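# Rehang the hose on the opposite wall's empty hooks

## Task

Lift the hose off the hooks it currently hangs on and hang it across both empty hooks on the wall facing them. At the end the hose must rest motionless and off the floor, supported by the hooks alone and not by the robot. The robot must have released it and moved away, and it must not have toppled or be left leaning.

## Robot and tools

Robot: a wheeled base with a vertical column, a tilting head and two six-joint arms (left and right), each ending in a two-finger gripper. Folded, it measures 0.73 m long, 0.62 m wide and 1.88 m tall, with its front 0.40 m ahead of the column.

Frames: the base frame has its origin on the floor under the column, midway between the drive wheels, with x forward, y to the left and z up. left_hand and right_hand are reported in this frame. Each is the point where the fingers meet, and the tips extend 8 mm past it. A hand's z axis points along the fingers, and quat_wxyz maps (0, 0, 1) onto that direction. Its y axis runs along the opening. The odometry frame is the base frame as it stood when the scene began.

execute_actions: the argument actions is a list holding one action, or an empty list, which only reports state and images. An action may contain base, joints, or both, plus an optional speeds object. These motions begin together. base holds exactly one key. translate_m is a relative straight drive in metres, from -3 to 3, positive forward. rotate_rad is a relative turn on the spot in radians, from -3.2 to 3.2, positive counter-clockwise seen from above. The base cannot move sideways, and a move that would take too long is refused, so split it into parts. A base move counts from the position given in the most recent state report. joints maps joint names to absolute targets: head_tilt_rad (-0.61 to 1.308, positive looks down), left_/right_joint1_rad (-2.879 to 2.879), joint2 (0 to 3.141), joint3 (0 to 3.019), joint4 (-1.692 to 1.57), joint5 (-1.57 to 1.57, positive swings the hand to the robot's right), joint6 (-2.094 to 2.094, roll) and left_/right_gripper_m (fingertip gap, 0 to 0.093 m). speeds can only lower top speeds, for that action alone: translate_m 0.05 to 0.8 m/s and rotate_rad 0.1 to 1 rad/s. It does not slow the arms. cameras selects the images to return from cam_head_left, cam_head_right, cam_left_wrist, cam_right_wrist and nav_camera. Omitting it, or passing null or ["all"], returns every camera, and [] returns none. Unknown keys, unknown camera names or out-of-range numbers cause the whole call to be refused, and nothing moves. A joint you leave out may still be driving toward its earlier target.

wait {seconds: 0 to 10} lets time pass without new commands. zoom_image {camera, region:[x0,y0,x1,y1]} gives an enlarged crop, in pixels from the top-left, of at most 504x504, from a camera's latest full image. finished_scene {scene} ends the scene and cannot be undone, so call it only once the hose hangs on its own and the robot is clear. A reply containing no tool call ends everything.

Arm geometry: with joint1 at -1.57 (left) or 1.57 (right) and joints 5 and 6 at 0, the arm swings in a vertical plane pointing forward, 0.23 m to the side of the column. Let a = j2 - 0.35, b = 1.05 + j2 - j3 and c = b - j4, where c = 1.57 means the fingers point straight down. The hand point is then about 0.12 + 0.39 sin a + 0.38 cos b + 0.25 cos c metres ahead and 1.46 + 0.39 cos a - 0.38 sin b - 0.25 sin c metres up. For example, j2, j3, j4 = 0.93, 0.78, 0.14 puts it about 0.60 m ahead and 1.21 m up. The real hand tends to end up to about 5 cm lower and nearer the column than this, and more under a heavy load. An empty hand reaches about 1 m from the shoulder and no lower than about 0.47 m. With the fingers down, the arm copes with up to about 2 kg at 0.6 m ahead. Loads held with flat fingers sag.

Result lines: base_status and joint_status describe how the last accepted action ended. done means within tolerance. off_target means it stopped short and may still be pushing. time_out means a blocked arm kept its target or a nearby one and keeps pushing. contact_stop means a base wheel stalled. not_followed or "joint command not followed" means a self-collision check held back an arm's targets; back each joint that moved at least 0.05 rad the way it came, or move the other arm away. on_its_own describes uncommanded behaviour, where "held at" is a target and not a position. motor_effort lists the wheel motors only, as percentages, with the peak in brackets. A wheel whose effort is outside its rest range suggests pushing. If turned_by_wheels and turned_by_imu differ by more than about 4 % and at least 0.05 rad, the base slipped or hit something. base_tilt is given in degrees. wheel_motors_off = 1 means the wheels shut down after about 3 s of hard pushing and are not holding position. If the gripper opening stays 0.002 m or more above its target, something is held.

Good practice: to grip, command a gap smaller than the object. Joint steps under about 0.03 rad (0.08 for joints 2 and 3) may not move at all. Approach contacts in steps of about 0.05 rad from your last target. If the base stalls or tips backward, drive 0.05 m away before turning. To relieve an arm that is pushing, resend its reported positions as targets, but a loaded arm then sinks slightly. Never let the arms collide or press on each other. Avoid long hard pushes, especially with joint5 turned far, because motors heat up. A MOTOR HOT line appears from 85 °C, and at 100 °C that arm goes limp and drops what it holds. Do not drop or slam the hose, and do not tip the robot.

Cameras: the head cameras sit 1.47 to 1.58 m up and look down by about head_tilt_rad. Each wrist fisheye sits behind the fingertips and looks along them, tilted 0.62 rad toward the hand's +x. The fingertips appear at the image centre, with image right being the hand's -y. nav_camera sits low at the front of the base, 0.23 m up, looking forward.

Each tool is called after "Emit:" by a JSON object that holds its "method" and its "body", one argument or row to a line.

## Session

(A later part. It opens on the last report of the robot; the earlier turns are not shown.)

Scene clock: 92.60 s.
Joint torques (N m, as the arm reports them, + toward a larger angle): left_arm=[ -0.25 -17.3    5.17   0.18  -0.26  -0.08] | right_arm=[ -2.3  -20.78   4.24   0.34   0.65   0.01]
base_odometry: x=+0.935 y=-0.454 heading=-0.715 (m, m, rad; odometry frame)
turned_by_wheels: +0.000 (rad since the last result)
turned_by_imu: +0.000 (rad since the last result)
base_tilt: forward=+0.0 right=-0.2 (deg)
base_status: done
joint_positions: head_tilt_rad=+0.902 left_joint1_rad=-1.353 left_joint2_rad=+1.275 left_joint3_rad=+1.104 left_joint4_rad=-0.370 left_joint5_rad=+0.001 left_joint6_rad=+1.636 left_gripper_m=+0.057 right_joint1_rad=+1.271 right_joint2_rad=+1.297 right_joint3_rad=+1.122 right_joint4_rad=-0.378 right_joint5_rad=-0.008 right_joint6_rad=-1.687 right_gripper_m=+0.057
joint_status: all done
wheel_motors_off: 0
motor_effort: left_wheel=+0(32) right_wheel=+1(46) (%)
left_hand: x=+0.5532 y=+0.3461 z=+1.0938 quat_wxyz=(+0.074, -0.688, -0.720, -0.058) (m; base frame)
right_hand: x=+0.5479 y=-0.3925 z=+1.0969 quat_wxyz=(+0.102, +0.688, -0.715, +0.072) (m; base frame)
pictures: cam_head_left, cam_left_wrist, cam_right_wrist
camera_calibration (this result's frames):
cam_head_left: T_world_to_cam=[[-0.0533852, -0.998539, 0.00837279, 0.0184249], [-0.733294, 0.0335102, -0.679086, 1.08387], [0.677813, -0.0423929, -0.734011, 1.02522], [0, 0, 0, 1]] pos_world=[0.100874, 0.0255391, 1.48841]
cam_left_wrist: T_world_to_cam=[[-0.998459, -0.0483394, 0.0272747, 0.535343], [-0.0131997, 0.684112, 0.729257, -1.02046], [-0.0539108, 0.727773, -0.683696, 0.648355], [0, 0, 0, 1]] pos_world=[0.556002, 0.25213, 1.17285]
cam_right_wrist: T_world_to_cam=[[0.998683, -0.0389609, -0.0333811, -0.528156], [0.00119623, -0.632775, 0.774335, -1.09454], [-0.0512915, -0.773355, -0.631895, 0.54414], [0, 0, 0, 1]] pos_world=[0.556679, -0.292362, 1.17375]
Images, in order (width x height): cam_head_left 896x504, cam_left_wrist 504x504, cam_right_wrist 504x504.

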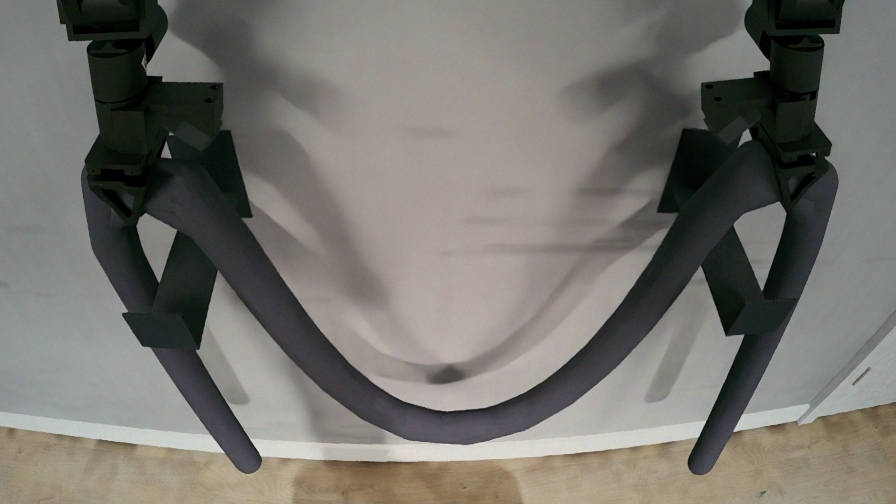

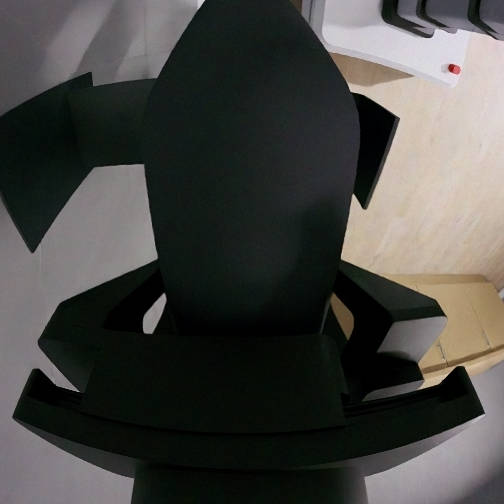

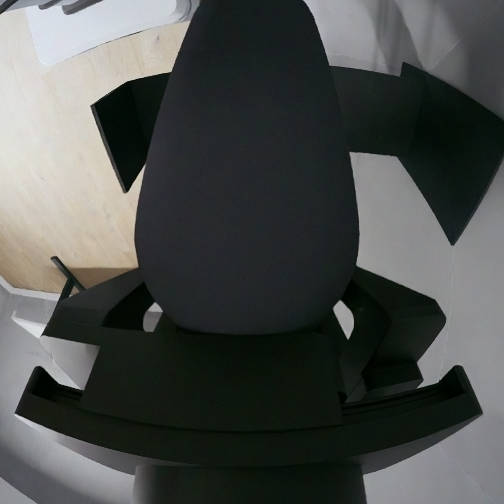

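Emit:
{"method": "execute_actions", "body": {
  "actions": [
    {"joints":{"left_joint1_rad":-1.40,"left_joint2_rad":1.49,"left_joint3_rad":1.24,"left_joint4_rad":-0.25,"right_joint1_rad":1.33,"right_joint2_rad":1.51,"right_joint3_rad":1.25,"right_joint4_rad":-0.25}}
  ],
  "cameras": []
}}

Emit:
{"method": "execute_actions", "body": {
  "actions": [
    {"joints":{"left_joint1_rad":-1.41,"left_joint2_rad":1.57,"left_joint3_rad":1.25,"left_joint4_rad":-0.18,"right_joint1_rad":1.34,"right_joint2_rad":1.595,"right_joint3_rad":1.265,"right_joint4_rad":-0.18}}
  ],
  "cameras": ["cam_head_left","cam_left_wrist","cam_right_wrist"]
}}

Scene clock: 95.63 s.
Joint torques (N m, as the arm reports them, + toward a larger angle): left_arm=[ -0.16 -19.66   3.04   0.87   0.15  -0.08] | right_arm=[ -2.59 -23.69   2.62   0.19   0.27   0.03]
base_odometry: x=+0.935 y=-0.454 heading=-0.715 (m, m, rad; odometry frame)
turned_by_wheels: +0.000 (rad since the last result)
turned_by_imu: +0.000 (rad since the last result)
base_tilt: forward=+0.1 right=-0.2 (deg)
base_status: not commanded
joint_positions: head_tilt_rad=+0.902 left_joint1_rad=-1.403 left_joint2_rad=+1.531 left_joint3_rad=+1.234 left_joint4_rad=-0.255 left_joint5_rad=-0.009 left_joint6_rad=+1.636 left_gripper_m=+0.057 right_joint1_rad=+1.343 right_joint2_rad=+1.555 right_joint3_rad=+1.247 right_joint4_rad=-0.245 right_joint5_rad=+0.000 right_joint6_rad=-1.687 right_gripper_m=+0.057
joint_status: all done
wheel_motors_off: 0
motor_effort: left_wheel=+0(3) right_wheel=+0(3) (%)
left_hand: x=+0.5547 y=+0.3347 z=+0.9912 quat_wxyz=(+0.066, -0.698, -0.712, -0.042) (m; base frame)
right_hand: x=+0.5497 y=-0.3740 z=+0.9883 quat_wxyz=(+0.083, +0.703, -0.704, +0.054) (m; base frame)
pictures: none
No camera images: the call's "cameras" was empty. Leave "cameras" out to get every camera's image.

Scene clock: 96.27 s.
Joint torques (N m, as the arm reports them, + toward a larger angle): left_arm=[ -0.89 -14.99   3.82   1.36  -0.01  -0.07] | right_arm=[ -2.25 -17.53   3.77   0.84   0.26   0.04]
base_odometry: x=+0.935 y=-0.454 heading=-0.715 (m, m, rad; odometry frame)
turned_by_wheels: +0.000 (rad since the last result)
turned_by_imu: +0.000 (rad since the last result)
base_tilt: forward=+0.0 right=-0.2 (deg)
base_status: not commanded
joint_positions: head_tilt_rad=+0.902 left_joint1_rad=-1.403 left_joint2_rad=+1.550 left_joint3_rad=+1.234 left_joint4_rad=-0.195 left_joint5_rad=-0.005 left_joint6_rad=+1.636 left_gripper_m=+0.057 right_joint1_rad=+1.343 right_joint2_rad=+1.573 right_joint3_rad=+1.247 right_joint4_rad=-0.188 right_joint5_rad=+0.001 right_joint6_rad=-1.687 right_gripper_m=+0.057
joint_status: all done
wheel_motors_off: 0
motor_effort: left_wheel=-2(2) right_wheel=+2(1) (%)
left_hand: x=+0.5600 y=+0.3356 z=+0.9825 quat_wxyz=(+0.051, -0.699, -0.711, -0.056) (m; base frame)
right_hand: x=+0.5547 y=-0.3763 z=+0.9804 quat_wxyz=(+0.071, +0.705, -0.702, +0.070) (m; base frame)
pictures: cam_head_left, cam_left_wrist, cam_right_wrist
camera_calibration (this result's frames):
cam_head_left: T_world_to_cam=[[-0.0533852, -0.998539, 0.00837279, 0.0184249], [-0.733294, 0.0335102, -0.679086, 1.08387], [0.677813, -0.0423929, -0.734011, 1.02522], [0, 0, 0, 1]] pos_world=[0.100874, 0.0255391, 1.48841]
cam_left_wrist: T_world_to_cam=[[-0.999832, -0.0182968, 0.000510213, 0.561683], [-0.012624, 0.709486, 0.704607, -0.916664], [-0.0132541, 0.704482, -0.709598, 0.590762], [0, 0, 0, 1]] pos_world=[0.557847, 0.244455, 1.0648]
cam_right_wrist: T_world_to_cam=[[0.999978, 0.00630237, 0.00185997, -0.556474], [0.00283713, -0.669404, 0.742893, -0.977988], [0.00592706, -0.742872, -0.669407, 0.499962], [0, 0, 0, 1]] pos_world=[0.556273, -0.279754, 1.06225]
Images, in order (width x height): cam_head_left 896x504, cam_left_wrist 504x504, cam_right_wrist 504x504.

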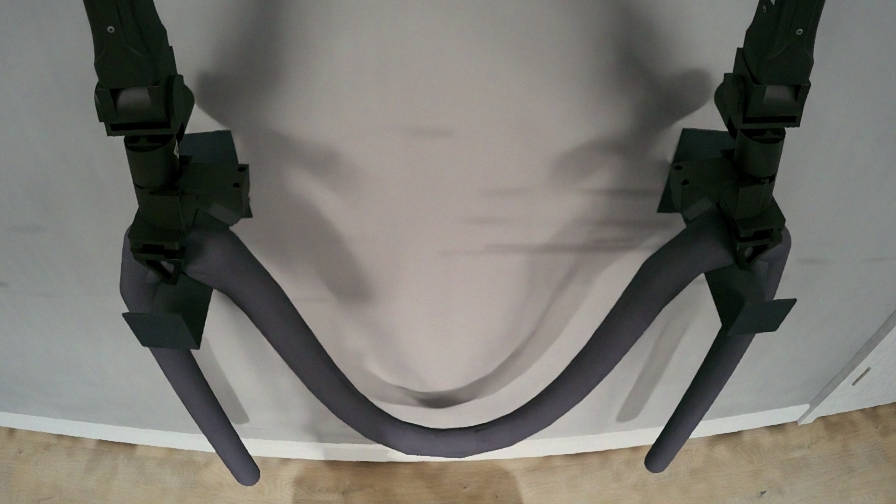

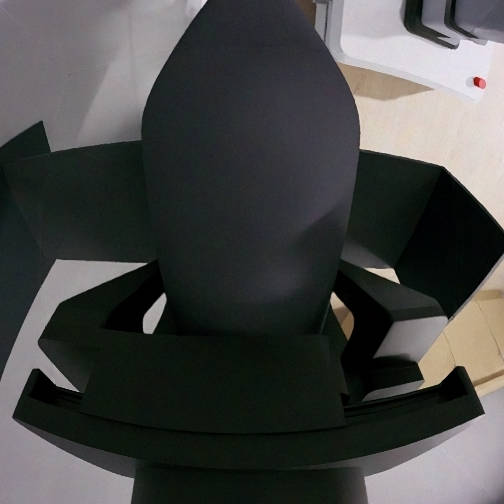

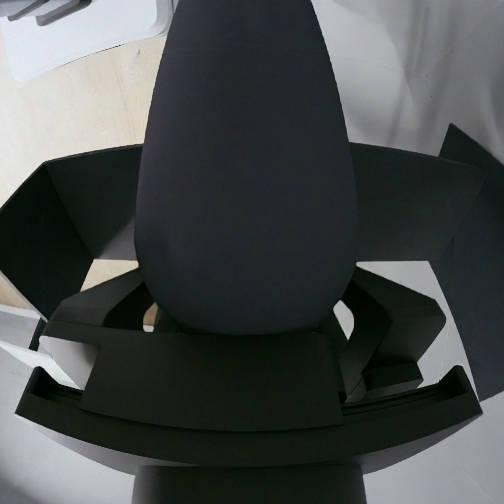

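Emit:
{"method": "execute_actions", "body": {
  "actions": [
    {"joints":{"left_joint1_rad":-1.43,"left_joint2_rad":1.60,"right_joint2_rad":1.62}}
  ],
  "cameras": []
}}

Emit:
{"method": "execute_actions", "body": {
  "actions": [
    {"joints":{"left_gripper_m":0.093,"right_gripper_m":0.093}}
  ],
  "cameras": []
}}

Emit:
{"method": "execute_actions", "body": {
  "actions": [
    {"joints":{"left_joint2_rad":1.25,"left_joint3_rad":1.11,"left_joint4_rad":-0.38,"right_joint2_rad":1.27,"right_joint3_rad":1.12,"right_joint4_rad":-0.38}}
  ],
  "cameras": ["cam_head_left"]
}}

Emit:
{"method": "execute_actions", "body": {
  "actions": [
    {"base":{"translate_m":-0.7},"joints":{"head_tilt_rad":0.7}}
  ],
  "cameras": ["cam_head_left","nav_camera"]
}}

Scene clock: 99.33 s.
Joint torques (N m, as the arm reports them, + toward a larger angle): left_arm=[ -2.04 -13.31   3.35   1.37   0.13  -0.07] | right_arm=[ -2.26 -15.75   3.72   0.76   0.24   0.03]
base_odometry: x=+0.935 y=-0.454 heading=-0.715 (m, m, rad; odometry frame)
turned_by_wheels: +0.000 (rad since the last result)
turned_by_imu: +0.000 (rad since the last result)
base_tilt: forward=+0.0 right=-0.3 (deg)
base_status: not commanded
joint_positions: head_tilt_rad=+0.902 left_joint1_rad=-1.409 left_joint2_rad=+1.560 left_joint3_rad=+1.239 left_joint4_rad=-0.195 left_joint5_rad=-0.009 left_joint6_rad=+1.636 left_gripper_m=+0.057 right_joint1_rad=+1.342 right_joint2_rad=+1.578 right_joint3_rad=+1.248 right_joint4_rad=-0.188 right_joint5_rad=+0.001 right_joint6_rad=-1.687 right_gripper_m=+0.057
joint_status: all done
wheel_motors_off: 0
motor_effort: left_wheel=-2(0) right_wheel=+0(0) (%)
left_hand: x=+0.5585 y=+0.3328 z=+0.9783 quat_wxyz=(+0.052, -0.700, -0.711, -0.053) (m; base frame)
right_hand: x=+0.5529 y=-0.3770 z=+0.9786 quat_wxyz=(+0.073, +0.704, -0.703, +0.068) (m; base frame)
pictures: none
No camera images: the call's "cameras" was empty. Leave "cameras" out to get every camera's image.

Scene clock: 100.10 s.
Joint torques (N m, as the arm reports them, + toward a larger angle): left_arm=[ -1.53 -14.85   2.98   1.31   0.15  -0.08] | right_arm=[ -2.09 -15.83   3.32   0.81   0.26   0.02]
base_odometry: x=+0.935 y=-0.454 heading=-0.715 (m, m, rad; odometry frame)
turned_by_wheels: +0.000 (rad since the last result)
turned_by_imu: +0.000 (rad since the last result)
base_tilt: forward=+0.0 right=-0.2 (deg)
base_status: not commanded
joint_positions: head_tilt_rad=+0.902 left_joint1_rad=-1.415 left_joint2_rad=+1.582 left_joint3_rad=+1.240 left_joint4_rad=-0.195 left_joint5_rad=-0.009 left_joint6_rad=+1.636 left_gripper_m=+0.093 right_joint1_rad=+1.342 right_joint2_rad=+1.580 right_joint3_rad=+1.253 right_joint4_rad=-0.186 right_joint5_rad=+0.001 right_joint6_rad=-1.687 right_gripper_m=+0.093
joint_status: all done
wheel_motors_off: 0
motor_effort: left_wheel=-2(1) right_wheel=+1(1) (%)
left_hand: x=+0.5489 y=+0.3290 z=+0.9684 quat_wxyz=(+0.057, -0.701, -0.710, -0.044) (m; base frame)
right_hand: x=+0.5554 y=-0.3773 z=+0.9783 quat_wxyz=(+0.071, +0.705, -0.703, +0.070) (m; base frame)
pictures: none
No camera images: the call's "cameras" was empty. Leave "cameras" out to get every camera's image.

Scene clock: 101.40 s.
Joint torques (N m, as the arm reports them, + toward a larger angle): left_arm=[ -1.89 -14.33   4.19   0.24   0.1   -0.09] | right_arm=[ -1.47 -17.38   4.22   0.47   0.18   0.03]
base_odometry: x=+0.935 y=-0.454 heading=-0.715 (m, m, rad; odometry frame)
turned_by_wheels: +0.000 (rad since the last result)
turned_by_imu: +0.000 (rad since the last result)
base_tilt: forward=+0.1 right=-0.3 (deg)
base_status: not commanded
joint_positions: head_tilt_rad=+0.902 left_joint1_rad=-1.417 left_joint2_rad=+1.235 left_joint3_rad=+1.112 left_joint4_rad=-0.369 left_joint5_rad=-0.008 left_joint6_rad=+1.638 left_gripper_m=+0.093 right_joint1_rad=+1.342 right_joint2_rad=+1.256 right_joint3_rad=+1.117 right_joint4_rad=-0.380 right_joint5_rad=+0.004 right_joint6_rad=-1.687 right_gripper_m=+0.093
joint_status: all done
wheel_motors_off: 0
motor_effort: left_wheel=-1(2) right_wheel=+1(3) (%)
left_hand: x=+0.5757 y=+0.3111 z=+1.1069 quat_wxyz=(+0.041, -0.702, -0.708, -0.060) (m; base frame)
right_hand: x=+0.5645 y=-0.3535 z=+1.1052 quat_wxyz=(+0.074, +0.704, -0.703, +0.069) (m; base frame)
pictures: cam_head_left
camera_calibration (this result's frames):
cam_head_left: T_world_to_cam=[[-0.0533852, -0.998539, 0.00837279, 0.0184249], [-0.733294, 0.0335102, -0.679086, 1.08387], [0.677813, -0.0423929, -0.734011, 1.02522], [0, 0, 0, 1]] pos_world=[0.100874, 0.0255391, 1.48841]
Images, in order (width x height): cam_head_left 896x504.

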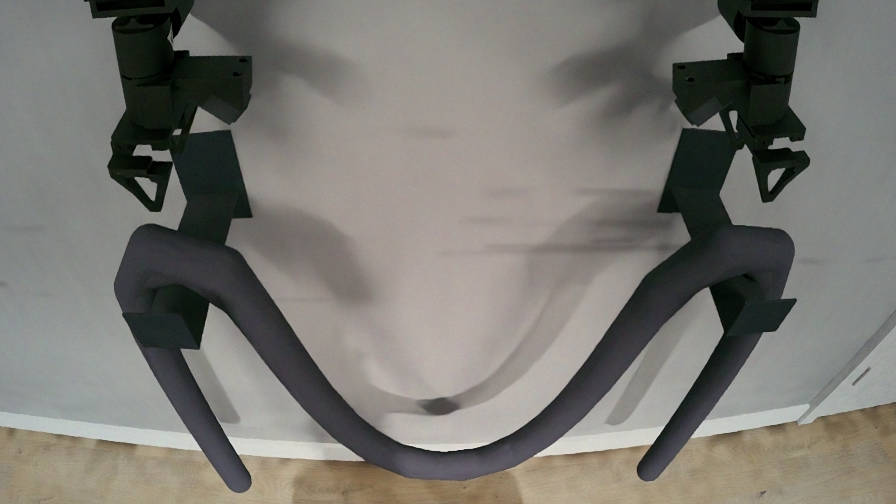

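Scene clock: 104.30 s.
Joint torques (N m, as the arm reports them, + toward a larger angle): left_arm=[ -2.18 -15.09   4.61   0.2    0.1   -0.09] | right_arm=[ -1.39 -17.56   4.21   0.47   0.14   0.02]
base_odometry: x=+0.407 y=+0.005 heading=-0.716 (m, m, rad; odometry frame)
turned_by_wheels: -0.001 (rad since the last result)
turned_by_imu: -0.002 (rad since the last result)
base_tilt: forward=+0.1 right=-0.3 (deg)
base_status: done
joint_positions: head_tilt_rad=+0.716 left_joint1_rad=-1.417 left_joint2_rad=+1.238 left_joint3_rad=+1.107 left_joint4_rad=-0.369 left_joint5_rad=-0.008 left_joint6_rad=+1.638 left_gripper_m=+0.093 right_joint1_rad=+1.341 right_joint2_rad=+1.258 right_joint3_rad=+1.116 right_joint4_rad=-0.380 right_joint5_rad=+0.004 right_joint6_rad=-1.687 right_gripper_m=+0.093
joint_status: all done
wheel_motors_off: 0
motor_effort: left_wheel=-1(35) right_wheel=+1(70) (%)
left_hand: x=+0.5722 y=+0.3110 z=+1.1051 quat_wxyz=(+0.043, -0.702, -0.708, -0.057) (m; base frame)
right_hand: x=+0.5632 y=-0.3537 z=+1.1042 quat_wxyz=(+0.075, +0.704, -0.703, +0.068) (m; base frame)
pictures: cam_head_left, nav_camera
camera_calibration (this result's frames):
cam_head_left: T_world_to_cam=[[-0.0540134, -0.998539, -0.00162474, 0.0338525], [-0.595351, 0.0335102, -0.802767, 1.26744], [0.801648, -0.0423929, -0.596291, 0.806936], [0, 0, 0, 1]] pos_world=[0.109523, 0.0255391, 1.49868]
Images, in order (width x height): cam_head_left 896x504, nav_camera 896x504.

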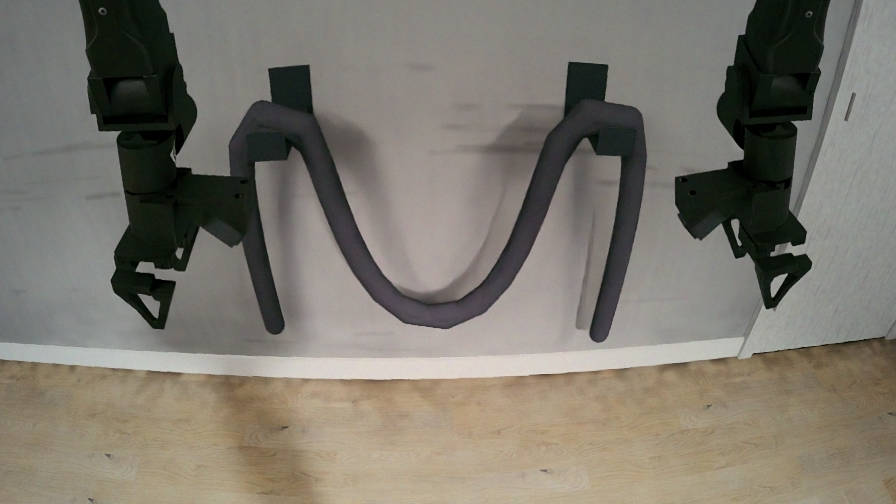

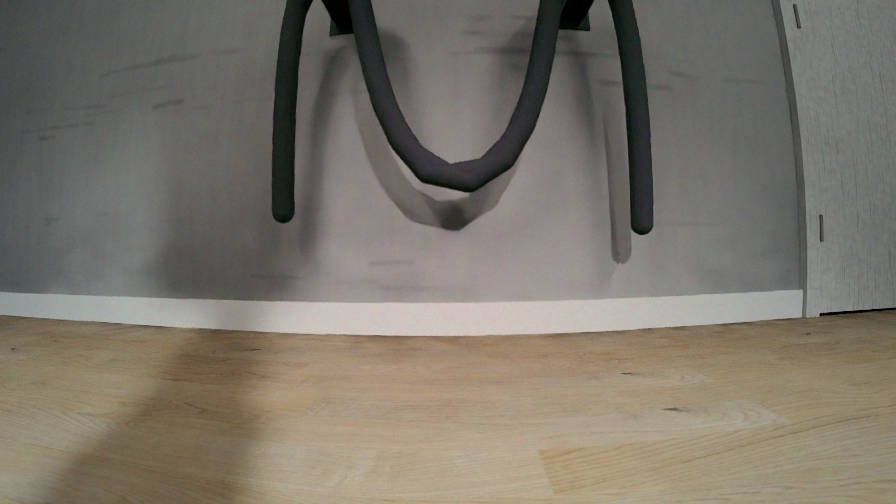

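Emit:
{"method": "wait", "body": {
  "seconds": 10
}}

Emit:
{"method": "finished_scene", "body": {
  "scene": 1
}}

Scene clock: 115.57 s.
Joint torques (N m, as the arm reports them, + toward a larger angle): left_arm=[ -1.75 -14.6    4.48   0.23   0.1   -0.09] | right_arm=[ -1.45 -17.64   4.31   0.4    0.15   0.02]
base_odometry: x=+0.407 y=+0.005 heading=-0.716 (m, m, rad; odometry frame)
turned_by_wheels: +0.000 (rad since the last result)
turned_by_imu: +0.000 (rad since the last result)
base_tilt: forward=+0.0 right=-0.2 (deg)
base_status: done
joint_positions: head_tilt_rad=+0.716 left_joint1_rad=-1.417 left_joint2_rad=+1.238 left_joint3_rad=+1.107 left_joint4_rad=-0.369 left_joint5_rad=-0.008 left_joint6_rad=+1.638 left_gripper_m=+0.093 right_joint1_rad=+1.341 right_joint2_rad=+1.258 right_joint3_rad=+1.116 right_joint4_rad=-0.380 right_joint5_rad=+0.004 right_joint6_rad=-1.687 right_gripper_m=+0.093
joint_status: all done
wheel_motors_off: 0
motor_effort: left_wheel=-1(35) right_wheel=-1(70) (%)
left_hand: x=+0.5722 y=+0.3110 z=+1.1051 quat_wxyz=(+0.043, -0.702, -0.708, -0.057) (m; base frame)
right_hand: x=+0.5632 y=-0.3537 z=+1.1042 quat_wxyz=(+0.075, +0.704, -0.703, +0.068) (m; base frame)
wait: 10.00 s; at rest from the start
pictures: cam_head_left, cam_head_right, cam_left_wrist, cam_right_wrist, nav_camera
camera_calibration (this result's frames):
cam_head_left: T_world_to_cam=[[-0.0540134, -0.998539, -0.00162474, 0.0338525], [-0.595351, 0.0335102, -0.802766, 1.26744], [0.801648, -0.0423929, -0.596291, 0.806936], [0, 0, 0, 1]] pos_world=[0.109523, 0.0255391, 1.49868]
cam_head_right: T_world_to_cam=[[-0.0632445, -0.997861, 0.0165452, -0.0590804], [-0.604767, 0.0251319, -0.796006, 1.25806], [0.793887, -0.0603489, -0.605063, 0.821832], [0, 0, 0, 1]] pos_world=[0.104657, -0.0409749, 1.49966]
cam_left_wrist: T_world_to_cam=[[-0.999912, -0.00758687, -0.0109129, 0.582687], [-0.0130518, 0.715595, 0.698394, -0.980188], [0.00251062, 0.698474, -0.715631, 0.694765], [0, 0, 0, 1]] pos_world=[0.568098, 0.220563, 1.18811]
cam_right_wrist: T_world_to_cam=[[0.999973, 0.00392284, -0.00621304, -0.557269], [0.0072449, -0.667417, 0.744649, -1.05858], [-0.00122556, -0.744674, -0.667428, 0.600787], [0, 0, 0, 1]] pos_world=[0.56566, -0.256936, 1.18579]
Images, in order (width x height): cam_head_left 896x504, cam_head_right 896x504, cam_left_wrist 504x504, cam_right_wrist 504x504, nav_camera 896x504.

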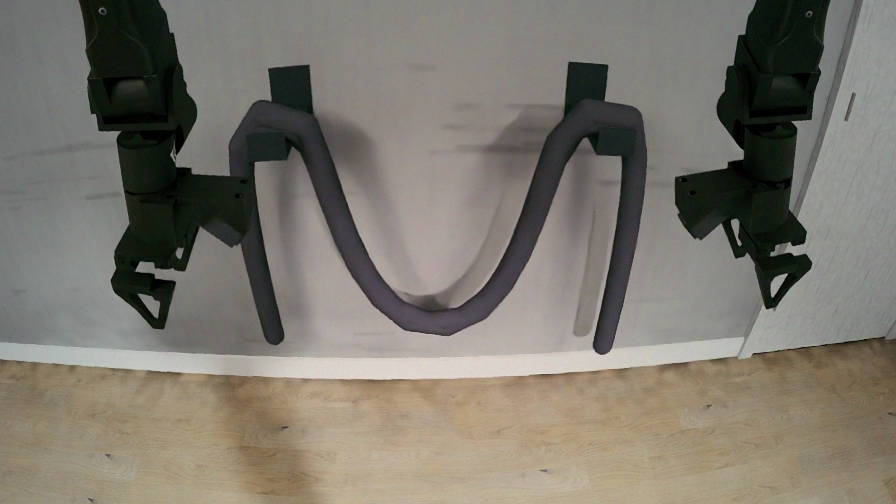

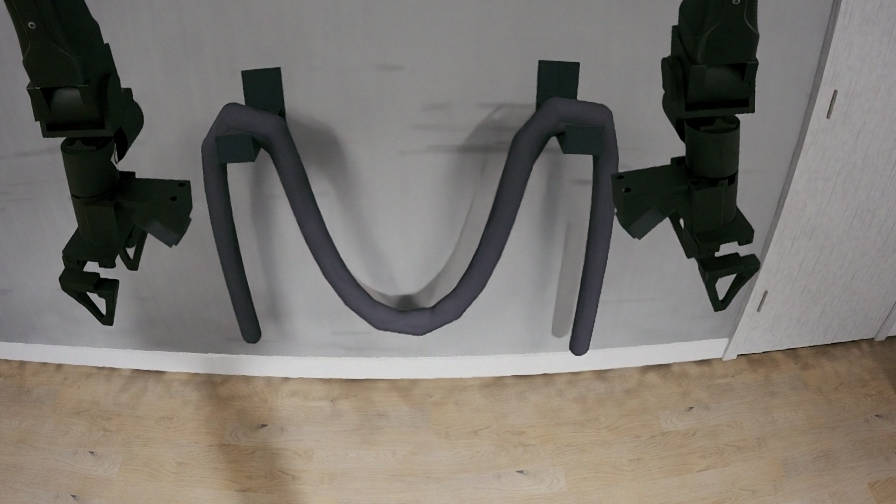

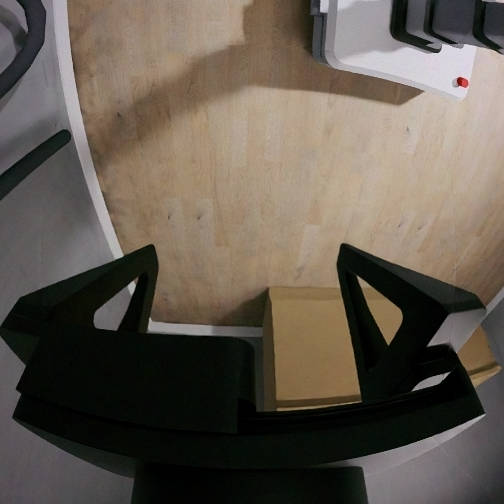

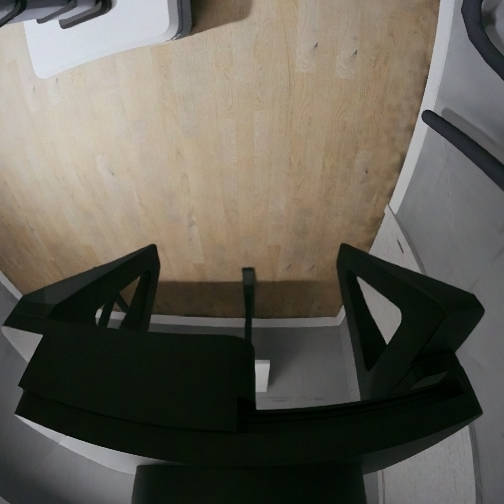

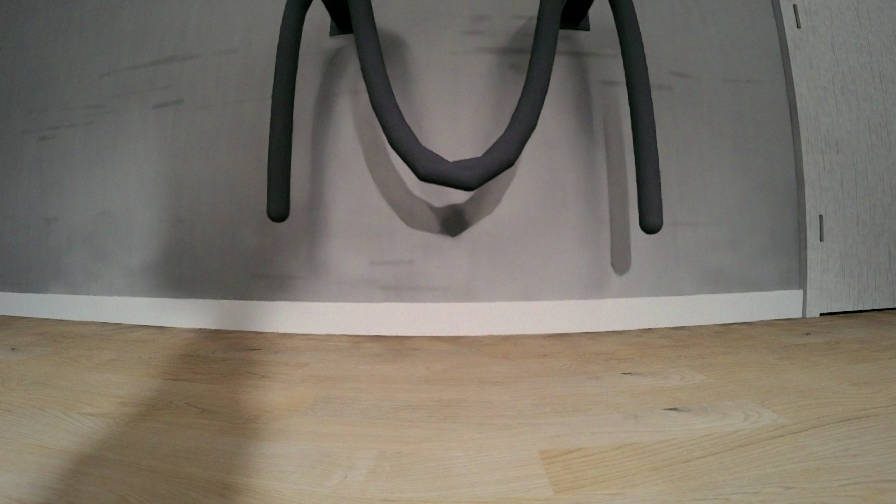

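The scene is finished: the task was done.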